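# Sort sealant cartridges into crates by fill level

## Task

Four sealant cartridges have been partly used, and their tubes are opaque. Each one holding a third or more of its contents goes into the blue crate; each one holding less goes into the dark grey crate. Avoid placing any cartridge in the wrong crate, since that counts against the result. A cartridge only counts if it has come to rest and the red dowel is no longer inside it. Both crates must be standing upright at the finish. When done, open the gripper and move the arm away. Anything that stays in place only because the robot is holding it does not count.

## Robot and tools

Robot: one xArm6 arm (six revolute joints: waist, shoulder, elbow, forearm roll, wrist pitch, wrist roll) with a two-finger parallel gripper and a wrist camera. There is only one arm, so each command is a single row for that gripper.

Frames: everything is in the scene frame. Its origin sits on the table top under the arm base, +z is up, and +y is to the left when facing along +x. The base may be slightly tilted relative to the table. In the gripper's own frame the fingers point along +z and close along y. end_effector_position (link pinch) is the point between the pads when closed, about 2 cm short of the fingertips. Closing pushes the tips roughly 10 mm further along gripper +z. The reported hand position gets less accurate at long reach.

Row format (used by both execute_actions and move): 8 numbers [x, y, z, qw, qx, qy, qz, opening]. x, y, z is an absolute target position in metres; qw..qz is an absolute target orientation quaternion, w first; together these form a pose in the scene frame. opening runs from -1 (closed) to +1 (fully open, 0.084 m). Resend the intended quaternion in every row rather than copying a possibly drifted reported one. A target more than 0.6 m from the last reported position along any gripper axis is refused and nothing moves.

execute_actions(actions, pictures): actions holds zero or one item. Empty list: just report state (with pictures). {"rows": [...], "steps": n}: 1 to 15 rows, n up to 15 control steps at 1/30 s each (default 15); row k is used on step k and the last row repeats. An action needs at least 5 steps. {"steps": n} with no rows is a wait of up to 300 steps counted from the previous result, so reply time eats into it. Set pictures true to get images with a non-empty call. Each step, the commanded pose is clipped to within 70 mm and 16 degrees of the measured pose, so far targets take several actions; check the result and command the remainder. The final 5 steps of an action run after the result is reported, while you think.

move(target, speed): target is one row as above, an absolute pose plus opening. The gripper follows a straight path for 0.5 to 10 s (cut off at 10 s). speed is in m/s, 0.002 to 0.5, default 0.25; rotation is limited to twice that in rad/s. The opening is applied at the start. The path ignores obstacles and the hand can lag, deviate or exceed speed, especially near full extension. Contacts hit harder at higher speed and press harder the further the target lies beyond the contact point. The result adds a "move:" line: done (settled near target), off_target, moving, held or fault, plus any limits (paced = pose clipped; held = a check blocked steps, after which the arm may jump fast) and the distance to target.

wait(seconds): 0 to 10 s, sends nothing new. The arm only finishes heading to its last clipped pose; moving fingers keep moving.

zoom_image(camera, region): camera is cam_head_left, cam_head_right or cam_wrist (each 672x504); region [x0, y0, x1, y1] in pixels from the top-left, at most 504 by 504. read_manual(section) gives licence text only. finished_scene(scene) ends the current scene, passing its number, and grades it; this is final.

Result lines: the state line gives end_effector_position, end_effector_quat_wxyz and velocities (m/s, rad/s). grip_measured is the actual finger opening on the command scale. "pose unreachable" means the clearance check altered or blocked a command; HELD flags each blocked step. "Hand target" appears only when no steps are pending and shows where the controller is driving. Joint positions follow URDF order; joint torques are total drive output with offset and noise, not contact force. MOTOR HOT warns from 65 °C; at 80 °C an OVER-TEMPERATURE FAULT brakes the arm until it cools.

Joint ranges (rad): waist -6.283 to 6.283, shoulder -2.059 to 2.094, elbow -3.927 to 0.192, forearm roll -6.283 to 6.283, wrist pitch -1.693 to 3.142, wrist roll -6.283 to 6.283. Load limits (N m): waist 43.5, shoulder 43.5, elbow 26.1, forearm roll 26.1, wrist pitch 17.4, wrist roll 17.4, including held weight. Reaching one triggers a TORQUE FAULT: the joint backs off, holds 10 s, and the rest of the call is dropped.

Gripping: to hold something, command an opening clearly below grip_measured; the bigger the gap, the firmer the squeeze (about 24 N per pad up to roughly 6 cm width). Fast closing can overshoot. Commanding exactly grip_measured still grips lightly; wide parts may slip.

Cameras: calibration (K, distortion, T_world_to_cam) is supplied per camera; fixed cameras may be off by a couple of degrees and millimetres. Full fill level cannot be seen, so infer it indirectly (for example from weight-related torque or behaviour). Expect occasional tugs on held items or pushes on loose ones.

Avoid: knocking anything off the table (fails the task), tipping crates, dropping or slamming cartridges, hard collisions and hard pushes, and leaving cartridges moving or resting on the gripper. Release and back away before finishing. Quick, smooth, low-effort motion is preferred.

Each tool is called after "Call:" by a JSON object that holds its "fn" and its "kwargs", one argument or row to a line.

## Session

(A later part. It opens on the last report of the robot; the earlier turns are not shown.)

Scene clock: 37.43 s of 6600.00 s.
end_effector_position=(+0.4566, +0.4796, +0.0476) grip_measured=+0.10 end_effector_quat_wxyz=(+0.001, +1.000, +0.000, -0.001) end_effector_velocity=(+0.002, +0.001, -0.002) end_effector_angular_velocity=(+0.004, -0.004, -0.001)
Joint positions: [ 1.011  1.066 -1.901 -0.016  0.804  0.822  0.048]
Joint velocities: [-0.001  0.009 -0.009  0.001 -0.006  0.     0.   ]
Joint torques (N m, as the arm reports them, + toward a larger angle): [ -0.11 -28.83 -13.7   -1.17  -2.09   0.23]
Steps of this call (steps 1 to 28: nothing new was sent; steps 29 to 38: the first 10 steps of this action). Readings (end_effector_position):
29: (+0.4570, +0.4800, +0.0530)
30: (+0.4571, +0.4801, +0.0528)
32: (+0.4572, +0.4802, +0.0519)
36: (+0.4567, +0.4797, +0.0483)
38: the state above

Call:
{"fn": "execute_actions", "kwargs": {
  "actions": [
    {"rows": [[0.457,0.48,0.048,0,1,0,0,-0.2],[0.457,0.48,0.048,0,1,0,0,0.05],[0.457,0.48,0.048,0,1,0,0,0.15],[0.457,0.48,0.048,0,1,0,0,0.25],[0.457,0.48,0.048,0,1,0,0,0.35],[0.457,0.48,0.048,0,1,0,0,0.45],[0.457,0.48,0.048,0,1,0,0,0.55]], "steps": 14}
  ],
  "pictures": true
}}

Scene clock: 40.60 s of 6600.00 s.
end_effector_position=(+0.4580, +0.4811, +0.0499) grip_measured=+0.53 end_effector_quat_wxyz=(-0.001, +1.000, -0.000, +0.001) end_effector_velocity=(-0.004, -0.003, -0.007) end_effector_angular_velocity=(-0.010, +0.010, +0.001)
Joint positions: [ 1.011  1.064 -1.904 -0.016  0.803  0.822  0.066]
Joint velocities: [ 0.001  0.006  0.007  0.001  0.001 -0.001  0.015]
Joint torques (N m, as the arm reports them, + toward a larger angle): [ -0.11 -25.18 -11.4   -1.28  -1.66   0.3 ]
Off your previous action's commanded pose: 0.000 m, 0 deg at its last step (step 5 of this call).
Steps of this call (steps 1 to 5: the last 5 steps of your previous action; steps 6 to 86: nothing new was sent; steps 87 to 95: the first 9 steps of this action). Readings (end_effector_position):
87: (+0.4570, +0.4800, +0.0480)
88: (+0.4570, +0.4800, +0.0480)
90: (+0.4570, +0.4800, +0.0480)
94: (+0.4581, +0.4812, +0.0500)
95: the state above
camera_calibration (this result's frames):
cam_wrist: T_world_to_cam=[[0.0058314, -0.999982, -0.00104063, 0.512447], [-0.999912, -0.00584337, 0.0118992, 0.530159], [-0.0119051, 0.000971154, -0.999929, 0.184599], [0, 0, 0, 1]] pos_world=[0.529321, 0.515357, 0.178811]

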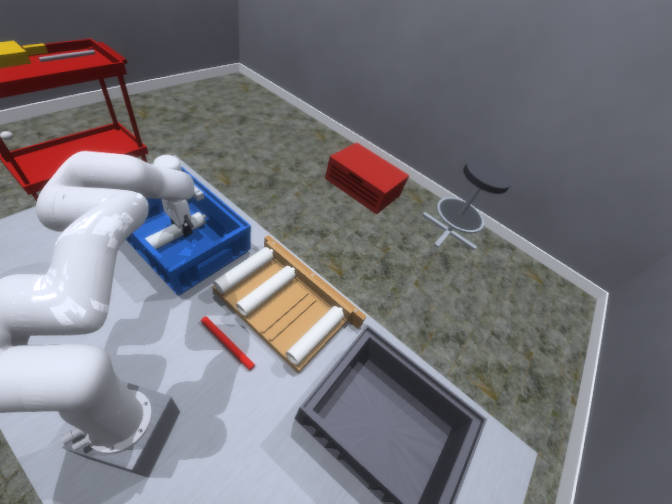

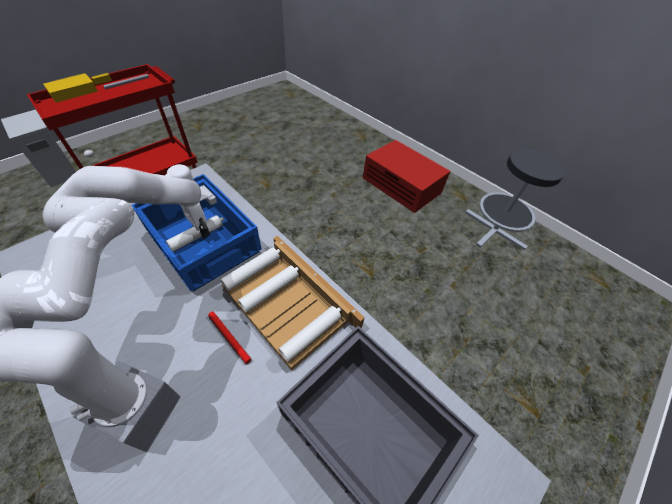

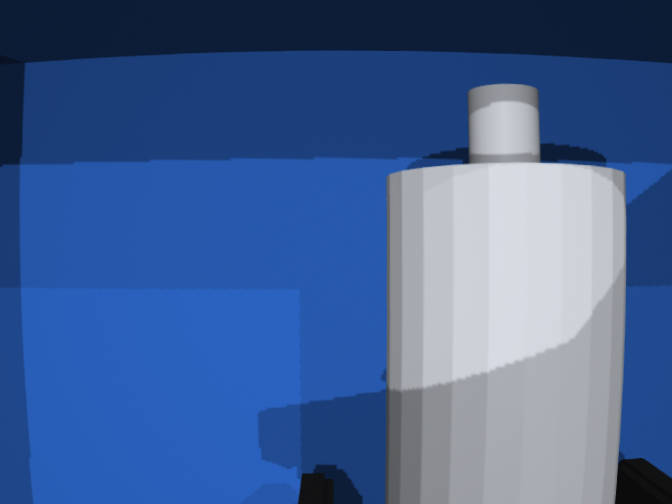

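Call:
{"fn": "execute_actions", "kwargs": {
  "actions": [
    {"rows": [[0.457,0.48,0.051,0,1,0,0,0.55],[0.457,0.48,0.057,0,1,0,0,0.55],[0.457,0.48,0.066,0,1,0,0,0.55],[0.457,0.48,0.077,0,1,0,0,0.55],[0.457,0.48,0.089,0,1,0,0,0.55],[0.457,0.48,0.101,0,1,0,0,0.55],[0.457,0.478,0.113,0,1,0,0,0.55],[0.458,0.474,0.125,0,1,0,0,0.55],[0.459,0.468,0.137,0,1,0,0,0.55],[0.461,0.460,0.148,0,1,0,0,0.55],[0.463,0.450,0.158,0,1,0,0,0.55],[0.466,0.438,0.167,0,1,0,0,0.55],[0.468,0.425,0.175,0,1,0,0,0.55],[0.471,0.411,0.181,0,1,0,0,0.55],[0.474,0.397,0.186,0,1,0,0,0.55]], "steps": 15}
  ]
}}

Call:
{"fn": "execute_actions", "kwargs": {
  "actions": [
    {"rows": [[0.477,0.383,0.189,0,1,0,0,0.55],[0.480,0.369,0.19,0,1,0,0,0.55],[0.483,0.355,0.19,0,1,0,0,0.55],[0.486,0.341,0.19,0,1,0,0,0.55],[0.488,0.327,0.19,0,1,0,0,0.55],[0.491,0.313,0.19,0,1,0,0,0.55],[0.494,0.299,0.19,0,1,0,0,0.55],[0.497,0.285,0.19,0,1,0,0,0.55],[0.500,0.271,0.19,0,1,0,0,0.55],[0.503,0.257,0.19,0,1,0,0,0.55],[0.506,0.243,0.19,0,1,0,0,0.55],[0.508,0.230,0.19,0,1,0,0,0.55],[0.511,0.218,0.19,0,1,0,0,0.55],[0.513,0.207,0.19,0,1,0,0,0.55],[0.515,0.198,0.189,0,1,0,0,0.55]], "steps": 15}
  ]
}}

Call:
{"fn": "execute_actions", "kwargs": {
  "actions": [
    {"rows": [[0.517,0.190,0.187,0,1,0,0,0.55],[0.518,0.184,0.184,0,1,0,0,0.55],[0.519,0.180,0.179,0,1,0,0,0.55],[0.52,0.177,0.172,0,1,0,0,0.55],[0.52,0.175,0.164,0,1,0,0,0.55],[0.52,0.174,0.156,0,1,0,0,0.55],[0.52,0.174,0.148,0,1,0,0,0.55],[0.52,0.174,0.141,0,1,0,0,0.55],[0.52,0.174,0.135,0,1,0,0,0.55],[0.52,0.174,0.130,0,1,0,0,0.55],[0.52,0.174,0.126,0,1,0,0,0.55],[0.52,0.174,0.123,0,1,0,0,0.55],[0.52,0.174,0.121,0,1,0,0,0.55],[0.52,0.174,0.12,0,1,0,0,0.55]], "steps": 15}
  ],
  "pictures": true
}}

Scene clock: 42.20 s of 6600.00 s.
end_effector_position=(+0.4591, +0.4792, +0.1063) grip_measured=+0.54 end_effector_quat_wxyz=(-0.001, +1.000, +0.001, +0.001) end_effector_velocity=(+0.033, -0.052, +0.338) end_effector_angular_velocity=(+0.041, -0.040, +0.017)
Joint positions: [ 1.009  0.938 -1.85  -0.015  0.877  0.818  0.067]
Joint velocities: [-0.084 -0.793  0.395  0.007  0.339 -0.11   0.   ]
Joint torques (N m, as the arm reports them, + toward a larger angle): [ -3.97 -25.54 -10.9   -1.21  -1.42   0.46]
Off your previous action's commanded pose: 0.000 m, 0 deg at its last step (step 5 of this call).
Steps of this call (steps 1 to 5: the last 5 steps of your previous action; steps 6 to 38: nothing new was sent; steps 39 to 48: the first 10 steps of this action). Readings (end_effector_position):
39: (+0.4570, +0.4800, +0.0481)
40: (+0.4568, +0.4797, +0.0485)
42: (+0.4559, +0.4788, +0.0526)
46: (+0.4572, +0.4800, +0.0838)
48: the state above

Scene clock: 42.70 s of 6600.00 s.
end_effector_position=(+0.4899, +0.3177, +0.1837) grip_measured=+0.54 end_effector_quat_wxyz=(+0.011, +1.000, -0.002, -0.009) end_effector_velocity=(+0.075, -0.421, +0.016) end_effector_angular_velocity=(+0.010, -0.019, -0.003)
Joint positions: [ 0.779  0.54  -1.41  -0.016  0.862  0.595  0.067]
Joint velocities: [-0.678 -0.567  0.888 -0.001 -0.35  -0.67  -0.   ]
Joint torques (N m, as the arm reports them, + toward a larger angle): [ -0.31 -22.18 -12.08  -1.35  -1.52   0.49]
Off your previous action's commanded pose: 0.060 m, 0 deg at its last step (step 5 of this call); position clipped at that step.
Steps of this call (steps 1 to 5: the last 5 steps of your previous action; steps 6 to 15: the first 10 steps of this action). Readings (end_effector_position):
6: (+0.4701, +0.4366, +0.1623)
7: (+0.4726, +0.4248, +0.1685)
9: (+0.4772, +0.3997, +0.1770)
13: (+0.4854, +0.3456, +0.1827)
15: the state above

Scene clock: 43.20 s of 6600.00 s.
end_effector_position=(+0.5170, +0.1757, +0.1509) grip_measured=+0.54 end_effector_quat_wxyz=(+0.002, +1.000, -0.000, -0.002) end_effector_velocity=(-0.017, -0.031, -0.220) end_effector_angular_velocity=(+0.005, +0.048, +0.030)
Joint positions: [ 0.526  0.482 -1.193  0.004  0.681  0.324  0.067]
Joint velocities: [-0.046  0.425  0.076  0.036 -0.457 -0.107 -0.   ]
Joint torques (N m, as the arm reports them, + toward a larger angle): [  0.84 -20.78 -12.1   -1.35  -1.7    0.35]
Off your previous action's commanded pose: 0.050 m, 1 deg at its last step (step 5 of this call).
Steps of this call (steps 1 to 5: the last 5 steps of your previous action; steps 6 to 15: the first 10 steps of this action). Readings (end_effector_position):
6: (+0.5061, +0.2332, +0.1866)
7: (+0.5088, +0.2204, +0.1868)
9: (+0.5139, +0.1995, +0.1851)
13: (+0.5179, +0.1790, +0.1658)
15: the state above
camera_calibration (this result's frames):
cam_wrist: T_world_to_cam=[[0.0048904, -0.999972, 0.00565, 0.206288], [-0.99983, -0.00478925, 0.0177801, 0.584977], [-0.0177525, -0.00573599, -0.999826, 0.290802], [0, 0, 0, 1]] pos_world=[0.589032, 0.210752, 0.279185]

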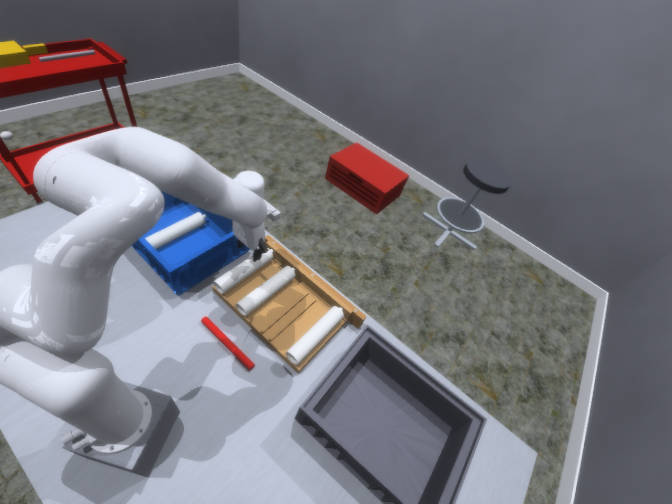

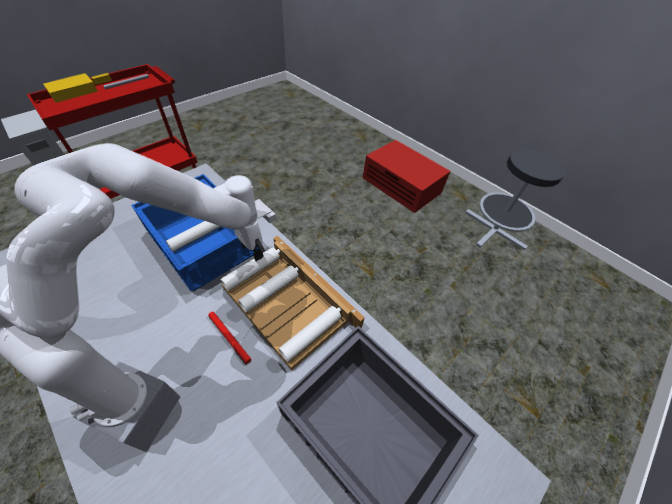

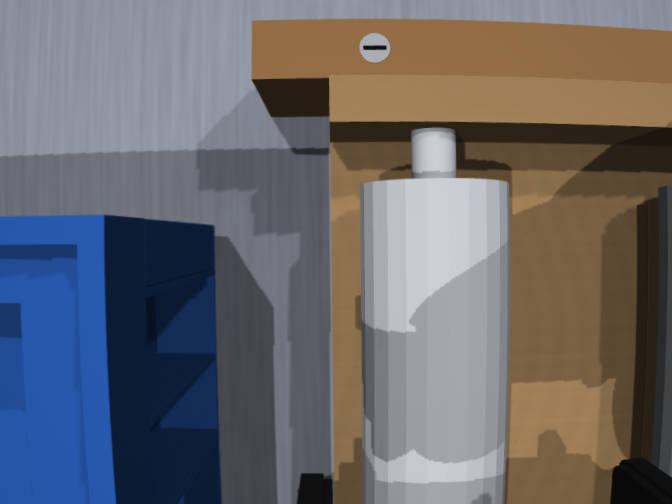

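Call:
{"fn": "execute_actions", "kwargs": {
  "actions": [
    {"rows": [[0.52,0.175,0.117,0,1,0,0,0.55],[0.52,0.1755,0.111,0,1,0,0,0.55],[0.52,0.1755,0.103,0,1,0,0,0.55],[0.52,0.1755,0.094,0,1,0,0,0.55],[0.52,0.1755,0.085,0,1,0,0,0.55],[0.52,0.1755,0.077,0,1,0,0,0.55],[0.52,0.1755,0.071,0,1,0,0,0.55],[0.52,0.1755,0.067,0,1,0,0,0.55],[0.52,0.1755,0.064,0,1,0,0,0.55],[0.52,0.1755,0.063,0,1,0,0,0.55],[0.52,0.1755,0.063,0,1,0,0,0.55],[0.52,0.1755,0.063,0,1,0,0,0.5],[0.52,0.1755,0.063,0,1,0,0,0.42],[0.52,0.1755,0.063,0,1,0,0,0.34],[0.52,0.1755,0.063,0,1,0,0,0.26]], "steps": 15}
  ]
}}

Call:
{"fn": "execute_actions", "kwargs": {
  "actions": [
    {"rows": [[0.52,0.1755,0.063,0,1,0,0,0.19],[0.52,0.1755,0.063,0,1,0,0,0.13],[0.52,0.1755,0.063,0,1,0,0,0.07],[0.52,0.1755,0.063,0,1,0,0,0.0],[0.52,0.1755,0.063,0,1,0,0,-0.1],[0.52,0.1755,0.063,0,1,0,0,-0.25],[0.52,0.1755,0.063,0,1,0,0,-0.4],[0.52,0.1755,0.063,0,1,0,0,-0.6]], "steps": 11}
  ]
}}

Scene clock: 43.87 s of 6600.00 s.
end_effector_position=(+0.5165, +0.1743, +0.0749) grip_measured=+0.54 end_effector_quat_wxyz=(+0.001, +1.000, +0.000, -0.002) end_effector_velocity=(-0.016, -0.006, -0.175) end_effector_angular_velocity=(-0.017, +0.052, -0.005)
Joint positions: [ 0.525  0.659 -1.217  0.011  0.529  0.315  0.067]
Joint velocities: [ 0.002  0.427 -0.107  0.007 -0.265 -0.001 -0.   ]
Joint torques (N m, as the arm reports them, + toward a larger angle): [ -0.8  -25.14 -11.42  -1.14  -2.01   0.28]
Off your previous action's commanded pose: 0.006 m, 0 deg at its last step (step 5 of this call).
Steps of this call (steps 1 to 5: the last 5 steps of your previous action; steps 6 to 10: nothing new was sent; steps 11 to 20: the first 10 steps of this action). Readings (end_effector_position):
11: (+0.5200, +0.1742, +0.1210)
12: (+0.5205, +0.1745, +0.1205)
14: (+0.5216, +0.1756, +0.1158)
18: (+0.5185, +0.1750, +0.0890)
20: the state above

Scene clock: 44.23 s of 6600.00 s.
end_effector_position=(+0.5208, +0.1756, +0.0641) grip_measured=+0.09 end_effector_quat_wxyz=(-0.000, +1.000, -0.000, +0.001) end_effector_velocity=(-0.000, -0.000, -0.001) end_effector_angular_velocity=(-0.001, +0.001, +0.002)
Joint positions: [ 0.524  0.694 -1.238  0.011  0.507  0.315  0.048]
Joint velocities: [ 0.     0.003 -0.001 -0.    -0.001 -0.002  0.   ]
Joint torques (N m, as the arm reports them, + toward a larger angle): [ -0.07 -20.44  -9.57  -0.95  -1.65   0.4 ]
Off your previous action's commanded pose: 0.001 m, 0 deg at its last step (step 5 of this call).
Steps of this call (steps 1 to 5: the last 5 steps of your previous action; steps 6 to 11: the first 6 steps of this action). Readings (end_effector_position):
6: (+0.5199, +0.1755, +0.0640)
7: (+0.5204, +0.1757, +0.0641)
9: (+0.5208, +0.1756, +0.0641)
11: the state above

Call:
{"fn": "execute_actions", "kwargs": {
  "actions": [
    {"rows": [[0.52,0.1755,0.066,0,1,0,0,-0.6],[0.519,0.1755,0.072,0,1,0,0,-0.6],[0.518,0.1755,0.081,0,1,0,0,-0.6],[0.517,0.1755,0.092,0,1,0,0,-0.6],[0.516,0.1755,0.104,0,1,0,0,-0.6],[0.516,0.174,0.116,0,1,0,0,-0.6],[0.515,0.171,0.128,0,1,0,0,-0.6],[0.515,0.166,0.139,0,1,0,0,-0.6],[0.514,0.159,0.149,0,1,0,0,-0.6],[0.514,0.150,0.158,0,1,0,0,-0.6],[0.513,0.140,0.166,0,1,0,0,-0.6],[0.512,0.128,0.173,0,1,0,0,-0.6],[0.512,0.115,0.179,0,1,0,0,-0.6],[0.511,0.102,0.184,0,1,0,0,-0.6],[0.510,0.089,0.188,0,1,0,0,-0.6]], "steps": 15}
  ]
}}

Call:
{"fn": "execute_actions", "kwargs": {
  "actions": [
    {"rows": [[0.5087,0.0755,0.192,0,1,0,0,-0.6],[0.5074,0.062,0.195,0,1,0,0,-0.6],[0.5061,0.0485,0.198,0,1,0,0,-0.6],[0.5048,0.035,0.200,0,1,0,0,-0.6],[0.5035,0.0215,0.202,0,1,0,0,-0.6],[0.5022,0.008,0.204,0,1,0,0,-0.6],[0.5009,-0.0055,0.205,0,1,0,0,-0.6],[0.4996,-0.019,0.205,0,1,0,0,-0.6],[0.4983,-0.0325,0.205,0,1,0,0,-0.6],[0.497,-0.046,0.205,0,1,0,0,-0.6],[0.4957,-0.0595,0.205,0,1,0,0,-0.6],[0.4944,-0.073,0.205,0,1,0,0,-0.6],[0.4931,-0.0865,0.205,0,1,0,0,-0.6],[0.4918,-0.100,0.205,0,1,0,0,-0.6],[0.4905,-0.1135,0.205,0,1,0,0,-0.6]], "steps": 15}
  ]
}}

Call:
{"fn": "execute_actions", "kwargs": {
  "actions": [
    {"rows": [[0.4892,-0.127,0.205,0,1,0,0,-0.6],[0.4879,-0.1405,0.205,0,1,0,0,-0.6],[0.4866,-0.154,0.205,0,1,0,0,-0.6],[0.4853,-0.1675,0.205,0,1,0,0,-0.6],[0.484,-0.181,0.205,0,1,0,0,-0.6],[0.4827,-0.1945,0.205,0,1,0,0,-0.6],[0.4814,-0.208,0.205,0,1,0,0,-0.6],[0.4801,-0.2215,0.205,0,1,0,0,-0.6],[0.4788,-0.235,0.205,0,1,0,0,-0.6],[0.4775,-0.2485,0.205,0,1,0,0,-0.6],[0.4762,-0.262,0.205,0,1,0,0,-0.6],[0.4749,-0.2755,0.205,0,1,0,0,-0.6],[0.4736,-0.289,0.205,0,1,0,0,-0.6],[0.4723,-0.3025,0.205,0,1,0,0,-0.6],[0.471,-0.316,0.205,0,1,0,0,-0.6]], "steps": 15}
  ]
}}

Call:
{"fn": "execute_actions", "kwargs": {
  "actions": [
    {"rows": [[0.4697,-0.3295,0.205,0,1,0,0,-0.6],[0.4684,-0.343,0.205,0,1,0,0,-0.6],[0.467,-0.3565,0.205,0,1,0,0,-0.6],[0.4657,-0.370,0.205,0,1,0,0,-0.6],[0.4644,-0.3835,0.205,0,1,0,0,-0.6],[0.463,-0.397,0.205,0,1,0,0,-0.6],[0.4617,-0.410,0.205,0,1,0,0,-0.6],[0.4605,-0.422,0.205,0,1,0,0,-0.6],[0.4594,-0.433,0.205,0,1,0,0,-0.6],[0.4584,-0.443,0.205,0,1,0,0,-0.6],[0.4575,-0.452,0.205,0,1,0,0,-0.6],[0.4567,-0.460,0.205,0,1,0,0,-0.6],[0.456,-0.467,0.205,0,1,0,0,-0.6],[0.4555,-0.472,0.205,0,1,0,0,-0.6],[0.455,-0.476,0.205,0,1,0,0,-0.6]], "steps": 15}
  ]
}}

Call:
{"fn": "execute_actions", "kwargs": {
  "actions": [
    {"rows": [[0.455,-0.479,0.205,0,1,0,0,-0.6],[0.455,-0.48,0.205,0,1,0,0,-0.6]], "steps": 11}
  ],
  "pictures": true
}}

Scene clock: 45.80 s of 6600.00 s.
end_effector_position=(+0.5168, +0.1712, +0.1173) grip_measured=+0.09 end_effector_quat_wxyz=(+0.000, +1.000, +0.001, -0.000) end_effector_velocity=(+0.029, -0.094, +0.331) end_effector_angular_velocity=(+0.027, -0.107, +0.008)
Joint positions: [ 0.518  0.551 -1.187  0.009  0.602  0.309  0.048]
Joint velocities: [-0.185 -0.833  0.234 -0.009  0.49  -0.182  0.   ]
Joint torques (N m, as the arm reports them, + toward a larger angle): [ -4.41 -20.09  -9.99  -1.28  -1.56   0.22]
Off your previous action's commanded pose: 0.001 m, 0 deg at its last step (step 5 of this call).
Steps of this call (steps 1 to 5: the last 5 steps of your previous action; steps 6 to 37: nothing new was sent; steps 38 to 47: the first 10 steps of this action). Readings (end_effector_position):
38: (+0.5203, +0.1755, +0.0634)
39: (+0.5200, +0.1755, +0.0638)
41: (+0.5163, +0.1748, +0.0663)
45: (+0.5145, +0.1745, +0.0951)
47: the state above

Scene clock: 46.30 s of 6600.00 s.
end_effector_position=(+0.5009, +0.0056, +0.1997) grip_measured=+0.09 end_effector_quat_wxyz=(+0.005, +1.000, -0.003, -0.001) end_effector_velocity=(-0.048, -0.400, +0.045) end_effector_angular_velocity=(-0.012, -0.008, -0.007)
Joint positions: [ 0.206  0.26  -1.013  0.01   0.724  0.005  0.048]
Joint velocities: [-0.808 -0.226  0.196  0.017  0.028 -0.813 -0.   ]
Joint torques (N m, as the arm reports them, + toward a larger angle): [ -0.65 -15.55 -11.34  -1.04  -1.63   0.2 ]
Off your previous action's commanded pose: 0.052 m, 0 deg at its last step (step 5 of this call).
Steps of this call (steps 1 to 5: the last 5 steps of your previous action; steps 6 to 15: the first 10 steps of this action). Readings (end_effector_position):
6: (+0.5150, +0.1221, +0.1687)
7: (+0.5138, +0.1099, +0.1742)
9: (+0.5107, +0.0846, +0.1831)
13: (+0.5040, +0.0323, +0.1957)
15: the state above

Scene clock: 46.80 s of 6600.00 s.
end_effector_position=(+0.4774, -0.1973, +0.2062) grip_measured=+0.09 end_effector_quat_wxyz=(+0.006, +1.000, -0.003, +0.001) end_effector_velocity=(-0.046, -0.409, +0.005) end_effector_angular_velocity=(-0.006, -0.014, -0.001)
Joint positions: [-0.202  0.302 -1.082  0.025  0.751 -0.414  0.048]
Joint velocities: [-0.774  0.341 -0.485  0.028  0.143 -0.791 -0.   ]
Joint torques (N m, as the arm reports them, + toward a larger angle): [ -0.99 -18.24 -12.06  -0.94  -1.64   0.31]
Off your previous action's commanded pose: 0.052 m, 1 deg at its last step (step 5 of this call).
Steps of this call (steps 1 to 5: the last 5 steps of your previous action; steps 6 to 15: the first 10 steps of this action). Readings (end_effector_position):
6: (+0.4907, -0.0751, +0.2038)
7: (+0.4892, -0.0886, +0.2042)
9: (+0.4864, -0.1156, +0.2049)
13: (+0.4805, -0.1700, +0.2058)
15: the state above

Scene clock: 47.30 s of 6600.00 s.
end_effector_position=(+0.4555, -0.3948, +0.2076) grip_measured=+0.09 end_effector_quat_wxyz=(+0.010, +1.000, -0.002, +0.007) end_effector_velocity=(-0.042, -0.365, +0.001) end_effector_angular_velocity=(-0.035, -0.033, -0.006)
Joint positions: [-0.527  0.567 -1.482  0.034  0.878 -0.743  0.048]
Joint velocities: [-0.506  0.676 -1.066  0.008  0.356 -0.494  0.   ]
Joint torques (N m, as the arm reports them, + toward a larger angle): [ -0.09 -22.51 -12.55  -1.07  -1.75   0.57]
Off your previous action's commanded pose: 0.051 m, 1 deg at its last step (step 5 of this call).
Steps of this call (steps 1 to 5: the last 5 steps of your previous action; steps 6 to 15: the first 10 steps of this action). Readings (end_effector_position):
6: (+0.4683, -0.2788, +0.2070)
7: (+0.4669, -0.2919, +0.2071)
9: (+0.4643, -0.3179, +0.2072)
13: (+0.4585, -0.3697, +0.2075)
15: the state above

Scene clock: 47.67 s of 6600.00 s.
end_effector_position=(+0.4528, -0.4757, +0.2050) grip_measured=+0.09 end_effector_quat_wxyz=(+0.005, +1.000, -0.001, +0.004) end_effector_velocity=(+0.021, -0.042, -0.007) end_effector_angular_velocity=(+0.088, +0.069, +0.025)
Joint positions: [-0.624  0.783 -1.834  0.038  1.028 -0.842  0.048]
Joint velocities: [-0.025  0.306 -0.53   0.004  0.336 -0.044 -0.   ]
Joint torques (N m, as the arm reports them, + toward a larger angle): [ -0.67 -26.55 -12.64  -1.15  -1.86   0.33]
Off your previous action's commanded pose: 0.029 m, 2 deg at its last step (step 5 of this call).
Steps of this call (steps 1 to 5: the last 5 steps of your previous action; steps 6 to 11: the first 6 steps of this action). Readings (end_effector_position):
6: (+0.4505, -0.4549, +0.2066)
7: (+0.4505, -0.4616, +0.2063)
9: (+0.4514, -0.4711, +0.2056)
11: the state above
camera_calibration (this result's frames):
cam_wrist: T_world_to_cam=[[0.00474991, -0.99991, 0.0125126, -0.446398], [-0.999969, -0.00467043, 0.00637358, 0.519174], [-0.00631457, -0.0125425, -0.999901, 0.331553], [0, 0, 0, 1]] pos_world=[0.523372, -0.439775, 0.333797]

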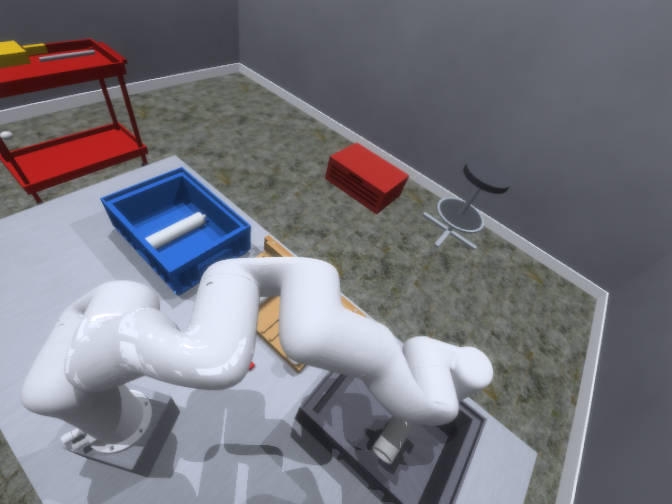

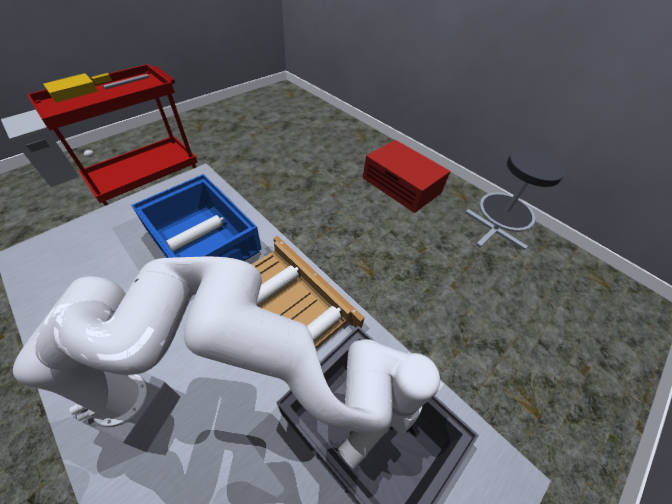

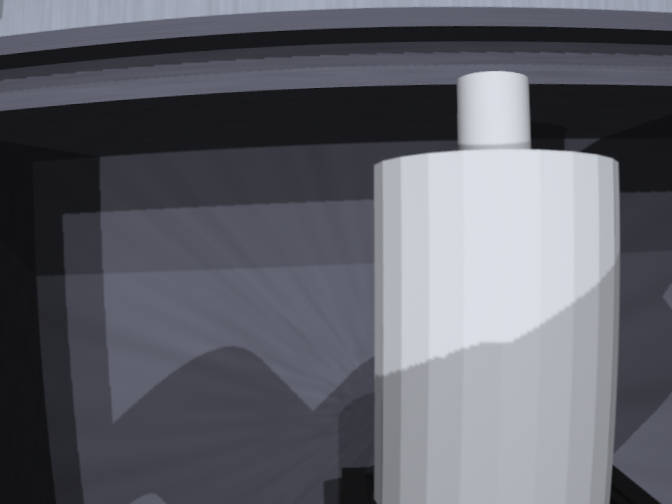

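Call:
{"fn": "execute_actions", "kwargs": {
  "actions": [
    {"rows": [[0.455,-0.48,0.202,0,1,0,0,-0.6],[0.455,-0.48,0.196,0,1,0,0,-0.6],[0.455,-0.48,0.188,0,1,0,0,-0.6],[0.455,-0.48,0.178,0,1,0,0,-0.6],[0.455,-0.48,0.168,0,1,0,0,-0.6],[0.455,-0.48,0.158,0,1,0,0,-0.6],[0.455,-0.48,0.148,0,1,0,0,-0.6],[0.455,-0.48,0.138,0,1,0,0,-0.6],[0.455,-0.48,0.128,0,1,0,0,-0.6],[0.455,-0.48,0.118,0,1,0,0,-0.6],[0.455,-0.48,0.108,0,1,0,0,-0.6],[0.455,-0.48,0.098,0,1,0,0,-0.6],[0.455,-0.48,0.089,0,1,0,0,-0.6],[0.455,-0.48,0.081,0,1,0,0,-0.6],[0.455,-0.48,0.074,0,1,0,0,-0.6]], "steps": 15}
  ]
}}

Call:
{"fn": "execute_actions", "kwargs": {
  "actions": [
    {"rows": [[0.455,-0.48,0.068,0,1,0,0,-0.6],[0.455,-0.48,0.063,0,1,0,0,-0.6],[0.455,-0.48,0.059,0,1,0,0,-0.6],[0.455,-0.48,0.056,0,1,0,0,-0.6],[0.455,-0.48,0.054,0,1,0,0,-0.6],[0.455,-0.48,0.0525,0,1,0,0,-0.6],[0.455,-0.48,0.051,0,1,0,0,-0.6],[0.455,-0.48,0.050,0,1,0,0,-0.6],[0.455,-0.48,0.049,0,1,0,0,-0.6]], "steps": 15}
  ]
}}

Call:
{"fn": "execute_actions", "kwargs": {
  "actions": [
    {"rows": [[0.455,-0.48,0.049,0,1,0,0,-0.2],[0.455,-0.48,0.049,0,1,0,0,0.05],[0.455,-0.48,0.049,0,1,0,0,0.15],[0.455,-0.48,0.049,0,1,0,0,0.25],[0.455,-0.48,0.049,0,1,0,0,0.35],[0.455,-0.48,0.049,0,1,0,0,0.45],[0.455,-0.48,0.049,0,1,0,0,0.55]], "steps": 12}
  ],
  "pictures": true
}}

Scene clock: 48.67 s of 6600.00 s.
end_effector_position=(+0.4528, -0.4777, +0.1511) grip_measured=+0.09 end_effector_quat_wxyz=(-0.001, +1.000, -0.000, -0.001) end_effector_velocity=(-0.018, +0.019, -0.304) end_effector_angular_velocity=(+0.036, +0.034, -0.002)
Joint positions: [-0.624  0.887 -1.856  0.041  0.964 -0.847  0.048]
Joint velocities: [ 0.018  0.454  0.114  0.014 -0.518 -0.007 -0.   ]
Joint torques (N m, as the arm reports them, + toward a larger angle): [ -1.64 -25.45 -13.21  -1.16  -1.65   0.24]
Off your previous action's commanded pose: 0.001 m, 0 deg at its last step (step 5 of this call).
Steps of this call (steps 1 to 5: the last 5 steps of your previous action; steps 6 to 20: nothing new was sent; steps 21 to 30: the first 10 steps of this action). Readings (end_effector_position):
21: (+0.4546, -0.4799, +0.2050)
22: (+0.4548, -0.4802, +0.2046)
24: (+0.4556, -0.4808, +0.2004)
28: (+0.4543, -0.4792, +0.1713)
30: the state above

Scene clock: 49.17 s of 6600.00 s.
end_effector_position=(+0.4546, -0.4796, +0.0527) grip_measured=+0.09 end_effector_quat_wxyz=(+0.000, +1.000, +0.000, +0.000) end_effector_velocity=(+0.011, -0.012, -0.035) end_effector_angular_velocity=(-0.017, -0.016, +0.001)
Joint positions: [-0.618  1.096 -1.93   0.046  0.824 -0.848  0.048]
Joint velocities: [ 0.002  0.129 -0.127  0.001 -0.026  0.    -0.   ]
Joint torques (N m, as the arm reports them, + toward a larger angle): [ -1.63 -27.66 -12.35  -1.11  -1.88   0.3 ]
Off your previous action's commanded pose: 0.029 m, 0 deg at its last step (step 5 of this call).
Steps of this call (steps 1 to 5: the last 5 steps of your previous action; steps 6 to 15: the first 10 steps of this action). Readings (end_effector_position):
6: (+0.4519, -0.4767, +0.0943)
7: (+0.4520, -0.4768, +0.0862)
9: (+0.4523, -0.4771, +0.0722)
13: (+0.4537, -0.4786, +0.0560)
15: the state above

Scene clock: 49.57 s of 6600.00 s.
end_effector_position=(+0.4554, -0.4804, +0.0498) grip_measured=+0.46 end_effector_quat_wxyz=(+0.001, +1.000, +0.000, +0.001) end_effector_velocity=(+0.001, -0.001, +0.001) end_effector_angular_velocity=(-0.002, -0.003, -0.001)
Joint positions: [-0.618  1.107 -1.94   0.046  0.823 -0.848  0.063]
Joint velocities: [ 0.     0.    -0.002  0.    -0.002  0.001  0.122]
Joint torques (N m, as the arm reports them, + toward a larger angle): [ -1.7  -25.67 -11.86  -1.09  -1.57   0.3 ]
Off your previous action's commanded pose: 0.001 m, 0 deg at its last step (step 5 of this call).
Steps of this call (steps 1 to 5: the last 5 steps of your previous action; steps 6 to 12: the first 7 steps of this action). Readings (end_effector_position):
6: (+0.4555, -0.4805, +0.0501)
7: (+0.4554, -0.4805, +0.0500)
9: (+0.4553, -0.4803, +0.0498)
12: the state above
camera_calibration (this result's frames):
cam_wrist: T_world_to_cam=[[0.00587832, -0.999978, 0.00298974, -0.449232], [-0.99989, -0.00583693, 0.0136704, 0.521782], [-0.0136527, -0.00306977, -0.999902, 0.184235], [0, 0, 0, 1]] pos_world=[0.52688, -0.445611, 0.178427]

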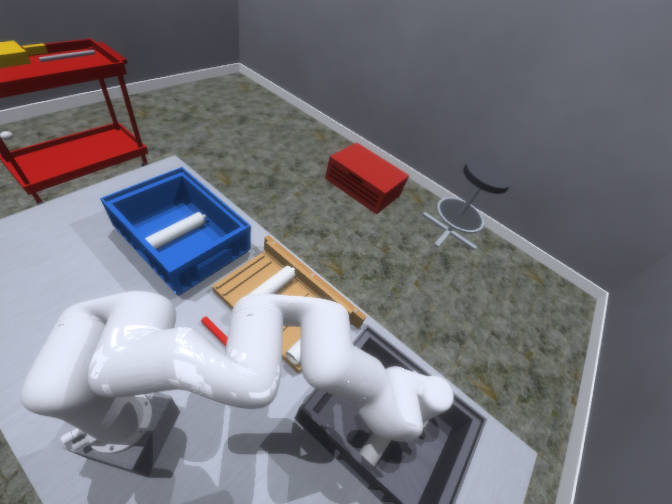

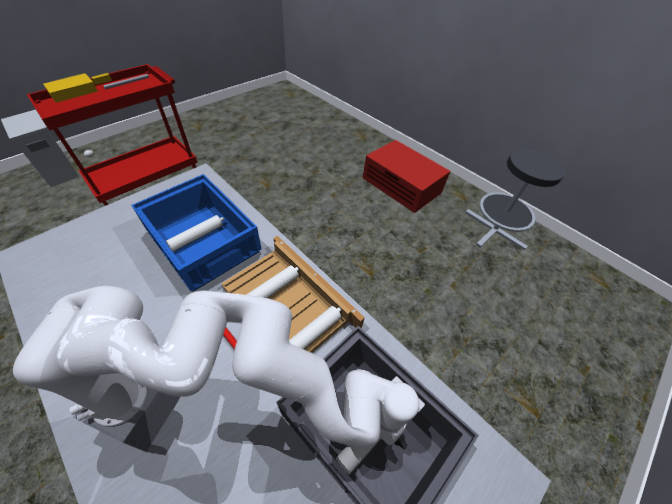

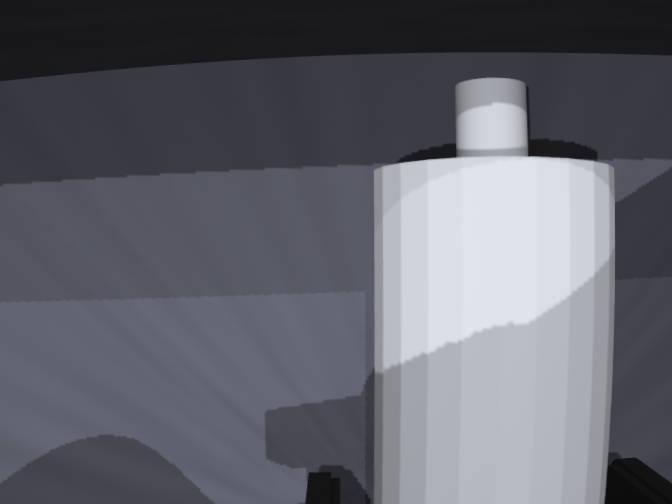

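Call:
{"fn": "execute_actions", "kwargs": {
  "actions": [
    {"rows": [[0.455,-0.48,0.052,0,1,0,0,0.55],[0.455,-0.48,0.058,0,1,0,0,0.55],[0.455,-0.48,0.067,0,1,0,0,0.55],[0.455,-0.48,0.078,0,1,0,0,0.55],[0.455,-0.48,0.090,0,1,0,0,0.55],[0.455,-0.48,0.102,0,1,0,0,0.55],[0.4554,-0.478,0.114,0,1,0,0,0.55],[0.4562,-0.474,0.126,0,1,0,0,0.55],[0.4574,-0.468,0.137,0,1,0,0,0.55],[0.459,-0.460,0.148,0,1,0,0,0.55],[0.4608,-0.451,0.158,0,1,0,0,0.55],[0.4629,-0.441,0.167,0,1,0,0,0.55],[0.465,-0.430,0.175,0,1,0,0,0.55],[0.4675,-0.418,0.181,0,1,0,0,0.55],[0.470,-0.405,0.186,0,1,0,0,0.55]], "steps": 15}
  ]
}}

Call:
{"fn": "execute_actions", "kwargs": {
  "actions": [
    {"rows": [[0.4728,-0.3915,0.189,0,1,0,0,0.6],[0.4755,-0.378,0.191,0,1,0,0,0.6],[0.4783,-0.3645,0.192,0,1,0,0,0.6],[0.481,-0.351,0.192,0,1,0,0,0.6],[0.4837,-0.3375,0.192,0,1,0,0,0.6],[0.4864,-0.324,0.192,0,1,0,0,0.6],[0.4891,-0.3105,0.192,0,1,0,0,0.6],[0.4919,-0.297,0.192,0,1,0,0,0.6],[0.4946,-0.2835,0.192,0,1,0,0,0.6],[0.4973,-0.270,0.192,0,1,0,0,0.6],[0.500,-0.2565,0.192,0,1,0,0,0.6],[0.5027,-0.243,0.192,0,1,0,0,0.6],[0.5054,-0.230,0.192,0,1,0,0,0.6],[0.5078,-0.218,0.191,0,1,0,0,0.6],[0.510,-0.207,0.189,0,1,0,0,0.6]], "steps": 15}
  ]
}}

Call:
{"fn": "execute_actions", "kwargs": {
  "actions": [
    {"rows": [[0.512,-0.197,0.186,0,1,0,0,0.6],[0.514,-0.188,0.181,0,1,0,0,0.6],[0.5155,-0.180,0.174,0,1,0,0,0.6],[0.517,-0.173,0.166,0,1,0,0,0.6],[0.518,-0.168,0.157,0,1,0,0,0.6],[0.519,-0.164,0.147,0,1,0,0,0.6],[0.5195,-0.161,0.137,0,1,0,0,0.6],[0.52,-0.159,0.127,0,1,0,0,0.6],[0.52,-0.158,0.117,0,1,0,0,0.6],[0.52,-0.1573,0.107,0,1,0,0,0.6],[0.52,-0.1573,0.098,0,1,0,0,0.6],[0.52,-0.1573,0.090,0,1,0,0,0.6],[0.52,-0.1573,0.083,0,1,0,0,0.6],[0.52,-0.1573,0.077,0,1,0,0,0.6],[0.52,-0.1573,0.072,0,1,0,0,0.6]], "steps": 15}
  ]
}}

Call:
{"fn": "execute_actions", "kwargs": {
  "actions": [
    {"rows": [[0.52,-0.1573,0.068,0,1,0,0,0.6],[0.52,-0.1573,0.065,0,1,0,0,0.6],[0.52,-0.1573,0.0635,0,1,0,0,0.6],[0.52,-0.1573,0.063,0,1,0,0,0.6]], "steps": 11}
  ],
  "pictures": true
}}

Scene clock: 50.70 s of 6600.00 s.
end_effector_position=(+0.4573, -0.4793, +0.1074) grip_measured=+0.54 end_effector_quat_wxyz=(+0.001, +1.000, -0.001, +0.001) end_effector_velocity=(+0.036, +0.051, +0.337) end_effector_angular_velocity=(-0.045, -0.043, -0.015)
Joint positions: [-0.618  0.98  -1.887  0.043  0.896 -0.842  0.067]
Joint velocities: [ 0.073 -0.789  0.4   -0.011  0.324  0.107  0.   ]
Joint torques (N m, as the arm reports them, + toward a larger angle): [  1.35 -25.86 -11.    -0.99  -1.62   0.51]
Off your previous action's commanded pose: 0.000 m, 0 deg at its last step (step 5 of this call).
Steps of this call (steps 1 to 5: the last 5 steps of your previous action; steps 6 to 24: nothing new was sent; steps 25 to 34: the first 10 steps of this action). Readings (end_effector_position):
25: (+0.4550, -0.4800, +0.0491)
26: (+0.4548, -0.4797, +0.0495)
28: (+0.4539, -0.4789, +0.0536)
32: (+0.4552, -0.4800, +0.0848)
34: the state above

Scene clock: 51.20 s of 6600.00 s.
end_effector_position=(+0.4871, -0.3239, +0.1864) grip_measured=+0.59 end_effector_quat_wxyz=(-0.012, +1.000, +0.002, -0.009) end_effector_velocity=(+0.072, +0.417, +0.012) end_effector_angular_velocity=(-0.003, -0.008, +0.006)
Joint positions: [-0.403  0.574 -1.444  0.051  0.883 -0.64   0.069]
Joint velocities: [ 0.657 -0.608  0.937  0.028 -0.361  0.62  -0.   ]
Joint torques (N m, as the arm reports them, + toward a larger angle): [ -0.51 -21.15 -12.31  -1.15  -1.76   0.44]
Off your previous action's commanded pose: 0.054 m, 0 deg at its last step (step 5 of this call).
Steps of this call (steps 1 to 5: the last 5 steps of your previous action; steps 6 to 15: the first 10 steps of this action). Readings (end_effector_position):
6: (+0.4673, -0.4398, +0.1630)
7: (+0.4695, -0.4289, +0.1694)
9: (+0.4740, -0.4049, +0.1787)
13: (+0.4826, -0.3516, +0.1855)
15: the state above

Scene clock: 51.70 s of 6600.00 s.
end_effector_position=(+0.5159, -0.1649, +0.1418) grip_measured=+0.59 end_effector_quat_wxyz=(-0.003, +1.000, +0.001, -0.002) end_effector_velocity=(-0.001, +0.101, -0.282) end_effector_angular_velocity=(-0.017, +0.023, -0.021)
Joint positions: [-0.119  0.508 -1.187  0.047  0.661 -0.358  0.069]
Joint velocities: [ 0.204  0.537  0.115 -0.006 -0.642  0.211 -0.   ]
Joint torques (N m, as the arm reports them, + toward a larger angle): [ -3.87 -18.8  -11.25  -0.87  -1.74   0.18]
Off your previous action's commanded pose: 0.048 m, 1 deg at its last step (step 5 of this call).
Steps of this call (steps 1 to 5: the last 5 steps of your previous action; steps 6 to 15: the first 10 steps of this action). Readings (end_effector_position):
6: (+0.5033, -0.2409, +0.1885)
7: (+0.5059, -0.2284, +0.1881)
9: (+0.5106, -0.2059, +0.1842)
13: (+0.5155, -0.1738, +0.1598)
15: the state above

Scene clock: 52.07 s of 6600.00 s.
end_effector_position=(+0.5179, -0.1572, +0.0662) grip_measured=+0.59 end_effector_quat_wxyz=(-0.001, +1.000, -0.000, -0.001) end_effector_velocity=(+0.019, -0.003, -0.050) end_effector_angular_velocity=(-0.009, -0.023, +0.004)
Joint positions: [-0.097  0.687 -1.215  0.051  0.507 -0.34   0.069]
Joint velocities: [ 0.009  0.163 -0.1    0.004 -0.088 -0.     0.   ]
Joint torques (N m, as the arm reports them, + toward a larger angle): [ -1.7  -24.02 -10.7   -1.24  -1.77   0.32]
Off your previous action's commanded pose: 0.025 m, 0 deg at its last step (step 5 of this call).
Steps of this call (steps 1 to 5: the last 5 steps of your previous action; steps 6 to 11: the first 6 steps of this action). Readings (end_effector_position):
6: (+0.5157, -0.1570, +0.0887)
7: (+0.5161, -0.1570, +0.0821)
9: (+0.5169, -0.1570, +0.0719)
11: the state above
camera_calibration (this result's frames):
cam_wrist: T_world_to_cam=[[0.00507959, -0.999987, 0.000724157, -0.125882], [-0.999831, -0.00506601, 0.0176602, 0.585792], [-0.0176563, -0.000813742, -0.999844, 0.204926], [0, 0, 0, 1]] pos_world=[0.589951, -0.122746, 0.19464]

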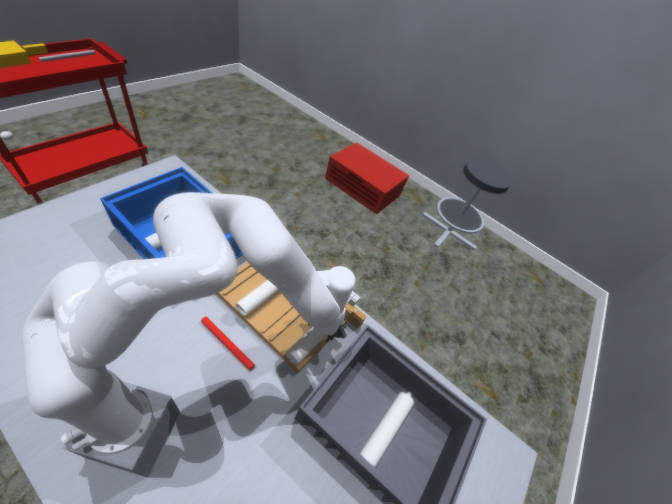

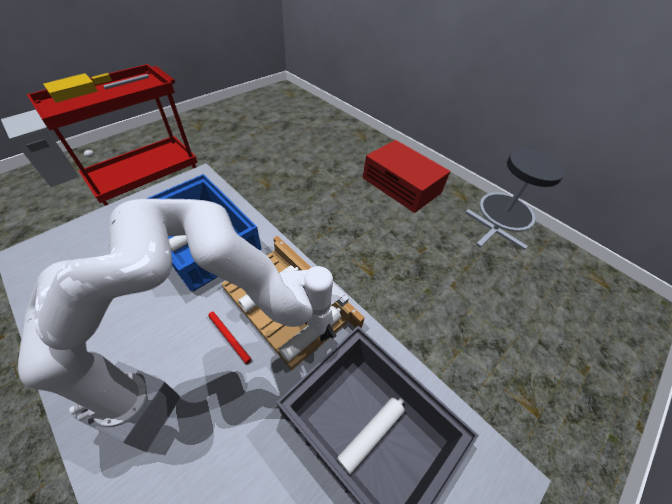

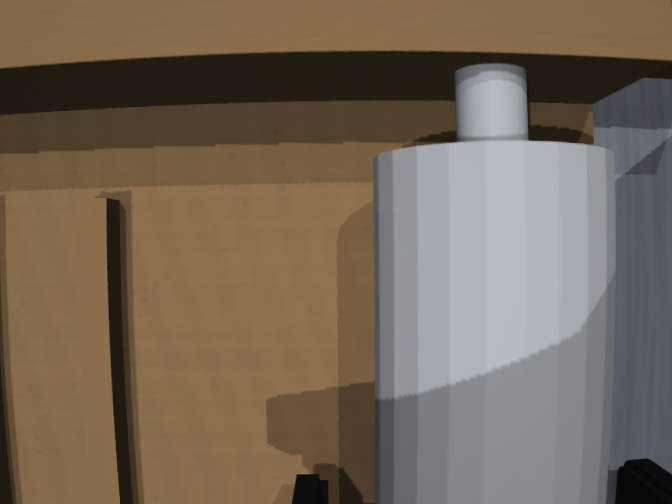

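Call:
{"fn": "execute_actions", "kwargs": {
  "actions": [
    {"rows": [[0.52,-0.1573,0.063,0,1,0,0,0.5],[0.52,-0.1573,0.063,0,1,0,0,0.42],[0.52,-0.1573,0.063,0,1,0,0,0.34],[0.52,-0.1573,0.063,0,1,0,0,0.26],[0.52,-0.1573,0.063,0,1,0,0,0.19],[0.52,-0.1573,0.063,0,1,0,0,0.13],[0.52,-0.1573,0.063,0,1,0,0,0.07],[0.52,-0.1573,0.063,0,1,0,0,0.0],[0.52,-0.1573,0.063,0,1,0,0,-0.1],[0.52,-0.1573,0.063,0,1,0,0,-0.25],[0.52,-0.1573,0.063,0,1,0,0,-0.4],[0.52,-0.1573,0.063,0,1,0,0,-0.6]], "steps": 13}
  ]
}}

Call:
{"fn": "execute_actions", "kwargs": {
  "actions": [
    {"rows": [[0.52,-0.1573,0.066,0,1,0,0,-0.6],[0.5195,-0.1573,0.072,0,1,0,0,-0.6],[0.519,-0.1573,0.081,0,1,0,0,-0.6],[0.518,-0.1573,0.092,0,1,0,0,-0.6],[0.517,-0.1573,0.104,0,1,0,0,-0.6],[0.516,-0.156,0.116,0,1,0,0,-0.6],[0.5155,-0.153,0.128,0,1,0,0,-0.6],[0.515,-0.148,0.139,0,1,0,0,-0.6],[0.5145,-0.141,0.149,0,1,0,0,-0.6],[0.514,-0.132,0.158,0,1,0,0,-0.6],[0.513,-0.122,0.166,0,1,0,0,-0.6],[0.5125,-0.110,0.173,0,1,0,0,-0.6],[0.512,-0.097,0.179,0,1,0,0,-0.6],[0.511,-0.084,0.184,0,1,0,0,-0.6],[0.510,-0.0705,0.188,0,1,0,0,-0.6]], "steps": 15}
  ]
}}

Call:
{"fn": "execute_actions", "kwargs": {
  "actions": [
    {"rows": [[0.5082,-0.057,0.192,0,1,0,0,-0.6],[0.5064,-0.0435,0.195,0,1,0,0,-0.6],[0.5046,-0.030,0.198,0,1,0,0,-0.6],[0.5028,-0.0165,0.200,0,1,0,0,-0.6],[0.501,-0.003,0.202,0,1,0,0,-0.6],[0.4992,0.0105,0.204,0,1,0,0,-0.6],[0.4974,0.024,0.205,0,1,0,0,-0.6],[0.4956,0.0375,0.205,0,1,0,0,-0.6],[0.4938,0.051,0.205,0,1,0,0,-0.6],[0.492,0.0645,0.205,0,1,0,0,-0.6],[0.4902,0.078,0.205,0,1,0,0,-0.6],[0.4884,0.0915,0.205,0,1,0,0,-0.6],[0.4866,0.105,0.205,0,1,0,0,-0.6],[0.4848,0.1185,0.205,0,1,0,0,-0.6],[0.483,0.132,0.205,0,1,0,0,-0.6]], "steps": 15}
  ]
}}

Call:
{"fn": "execute_actions", "kwargs": {
  "actions": [
    {"rows": [[0.4812,0.1455,0.205,0,1,0,0,-0.6],[0.4794,0.159,0.205,0,1,0,0,-0.6],[0.4776,0.1725,0.205,0,1,0,0,-0.6],[0.4758,0.186,0.205,0,1,0,0,-0.6],[0.474,0.1995,0.205,0,1,0,0,-0.6],[0.4722,0.213,0.205,0,1,0,0,-0.6],[0.4704,0.2265,0.205,0,1,0,0,-0.6],[0.4686,0.240,0.205,0,1,0,0,-0.6],[0.4668,0.2535,0.205,0,1,0,0,-0.6],[0.465,0.267,0.205,0,1,0,0,-0.6],[0.4634,0.2805,0.205,0,1,0,0,-0.6],[0.462,0.294,0.205,0,1,0,0,-0.6],[0.4607,0.307,0.205,0,1,0,0,-0.6],[0.4596,0.319,0.205,0,1,0,0,-0.6],[0.4587,0.330,0.205,0,1,0,0,-0.6]], "steps": 15}
  ]
}}

Call:
{"fn": "execute_actions", "kwargs": {
  "actions": [
    {"rows": [[0.458,0.340,0.205,0,1,0,0,-0.6],[0.4575,0.349,0.205,0,1,0,0,-0.6],[0.457,0.357,0.204,0,1,0,0,-0.6],[0.457,0.364,0.203,0,1,0,0,-0.6],[0.457,0.370,0.201,0,1,0,0,-0.6],[0.457,0.374,0.199,0,1,0,0,-0.6],[0.457,0.377,0.197,0,1,0,0,-0.6],[0.457,0.379,0.196,0,1,0,0,-0.6],[0.457,0.38,0.195,0,1,0,0,-0.6]], "steps": 15}
  ],
  "pictures": true
}}

Scene clock: 53.40 s of 6600.00 s.
end_effector_position=(+0.5201, -0.1576, +0.0632) grip_measured=+0.10 end_effector_quat_wxyz=(+0.000, +1.000, -0.000, +0.000) end_effector_velocity=(-0.002, -0.001, +0.001) end_effector_angular_velocity=(+0.002, +0.004, -0.008)
Joint positions: [-0.097  0.699 -1.224  0.051  0.501 -0.34   0.049]
Joint velocities: [-0.003 -0.004  0.003  0.002  0.005  0.002 -0.   ]
Joint torques (N m, as the arm reports them, + toward a larger angle): [ -0.38 -20.47  -9.5   -1.12  -1.73   0.33]
Off your previous action's commanded pose: 0.002 m, 0 deg at its last step (step 5 of this call).
Steps of this call (steps 1 to 5: the last 5 steps of your previous action; steps 6 to 32: nothing new was sent; steps 33 to 40: the first 8 steps of this action). Readings (end_effector_position):
33: (+0.5201, -0.1573, +0.0629)
34: (+0.5201, -0.1573, +0.0629)
36: (+0.5200, -0.1573, +0.0630)
40: the state above

Scene clock: 53.90 s of 6600.00 s.
end_effector_position=(+0.5180, -0.1533, +0.1182) grip_measured=+0.10 end_effector_quat_wxyz=(+0.000, +1.000, -0.001, +0.001) end_effector_velocity=(+0.020, +0.094, +0.324) end_effector_angular_velocity=(-0.023, -0.087, -0.006)
Joint positions: [-0.094  0.553 -1.176  0.043  0.597 -0.327  0.049]
Joint velocities: [ 0.156 -0.831  0.236 -0.033  0.5    0.204  0.   ]
Joint torques (N m, as the arm reports them, + toward a larger angle): [  2.25 -21.24 -10.49  -0.93  -1.86   0.19]
Off your previous action's commanded pose: 0.000 m, 0 deg at its last step (step 5 of this call).
Steps of this call (steps 1 to 5: the last 5 steps of your previous action; steps 6 to 15: the first 10 steps of this action). Readings (end_effector_position):
6: (+0.5201, -0.1575, +0.0632)
7: (+0.5198, -0.1574, +0.0637)
9: (+0.5174, -0.1565, +0.0672)
13: (+0.5165, -0.1563, +0.0966)
15: the state above

Scene clock: 54.40 s of 6600.00 s.
end_effector_position=(+0.4988, +0.0129, +0.1996) grip_measured=+0.10 end_effector_quat_wxyz=(-0.005, +1.000, +0.003, -0.001) end_effector_velocity=(-0.060, +0.400, +0.045) end_effector_angular_velocity=(+0.012, -0.006, +0.006)
Joint positions: [ 0.215  0.254 -1.004  0.038  0.722 -0.018  0.049]
Joint velocities: [ 0.809 -0.261  0.209 -0.018  0.026  0.817  0.   ]
Joint torques (N m, as the arm reports them, + toward a larger angle): [ -0.2  -17.1  -12.01  -0.87  -1.71   0.45]
Off your previous action's commanded pose: 0.052 m, 0 deg at its last step (step 5 of this call).
Steps of this call (steps 1 to 5: the last 5 steps of your previous action; steps 6 to 15: the first 10 steps of this action). Readings (end_effector_position):
6: (+0.5157, -0.1039, +0.1691)
7: (+0.5144, -0.0916, +0.1745)
9: (+0.5108, -0.0661, +0.1833)
13: (+0.5027, -0.0138, +0.1956)
15: the state above

Scene clock: 54.90 s of 6600.00 s.
end_effector_position=(+0.4683, +0.2155, +0.2062) grip_measured=+0.10 end_effector_quat_wxyz=(-0.006, +1.000, +0.003, +0.001) end_effector_velocity=(-0.059, +0.408, +0.006) end_effector_angular_velocity=(+0.008, -0.017, -0.001)
Joint positions: [ 0.627  0.276 -1.063  0.018  0.745  0.408  0.049]
Joint velocities: [ 0.783  0.308 -0.469 -0.05   0.132  0.822  0.   ]
Joint torques (N m, as the arm reports them, + toward a larger angle): [ -0.98 -19.51 -12.76  -1.41  -1.89   0.36]
Off your previous action's commanded pose: 0.052 m, 1 deg at its last step (step 5 of this call).
Steps of this call (steps 1 to 5: the last 5 steps of your previous action; steps 6 to 15: the first 10 steps of this action). Readings (end_effector_position):
6: (+0.4862, +0.0935, +0.2036)
7: (+0.4842, +0.1070, +0.2040)
9: (+0.4802, +0.1339, +0.2047)
13: (+0.4722, +0.1882, +0.2058)
15: the state above

Scene clock: 55.40 s of 6600.00 s.
end_effector_position=(+0.4553, +0.3717, +0.1984) grip_measured=+0.10 end_effector_quat_wxyz=(-0.003, +1.000, +0.001, +0.002) end_effector_velocity=(+0.007, +0.097, -0.059) end_effector_angular_velocity=(-0.064, +0.054, -0.016)
Joint positions: [ 0.887  0.506 -1.392 -0.006  0.845  0.689  0.049]
Joint velocities: [ 0.127  0.364 -0.42  -0.027  0.139  0.16  -0.   ]
Joint torques (N m, as the arm reports them, + toward a larger angle): [ -2.68 -25.54 -12.54  -1.4   -1.91   0.21]
Off your previous action's commanded pose: 0.047 m, 1 deg at its last step (step 5 of this call).
Steps of this call (steps 1 to 5: the last 5 steps of your previous action; steps 6 to 15: the first 10 steps of this action). Readings (end_effector_position):
6: (+0.4577, +0.2962, +0.2070)
7: (+0.4565, +0.3082, +0.2070)
9: (+0.4548, +0.3300, +0.2068)
13: (+0.4548, +0.3626, +0.2025)
15: the state above
camera_calibration (this result's frames):
cam_wrist: T_world_to_cam=[[0.00771259, -0.999962, -0.00416026, 0.402994], [-0.999912, -0.00775716, 0.0108066, 0.525928], [-0.0108385, 0.00407654, -0.999933, 0.331532], [0, 0, 0, 1]] pos_world=[0.526367, 0.405706, 0.327503]

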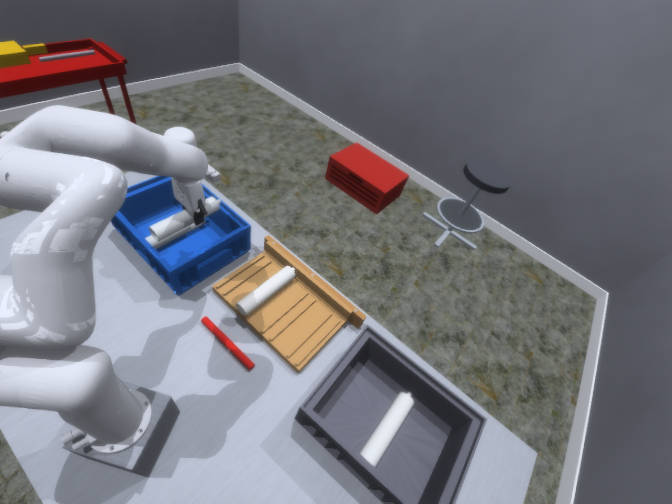

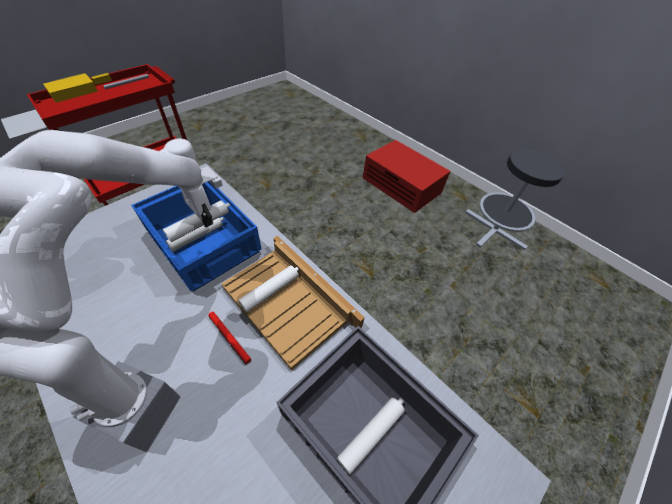

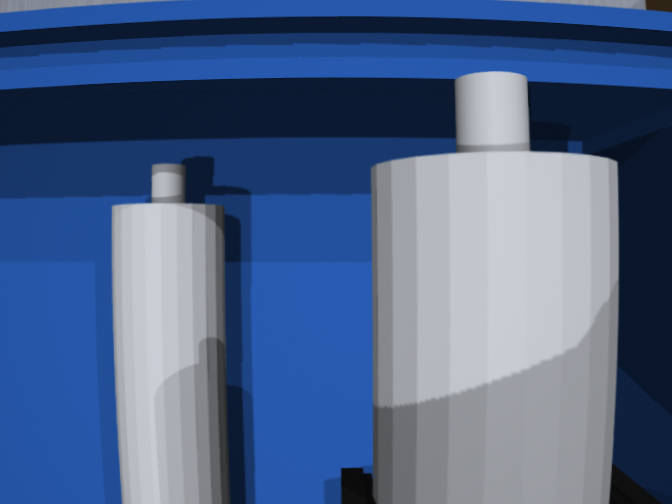

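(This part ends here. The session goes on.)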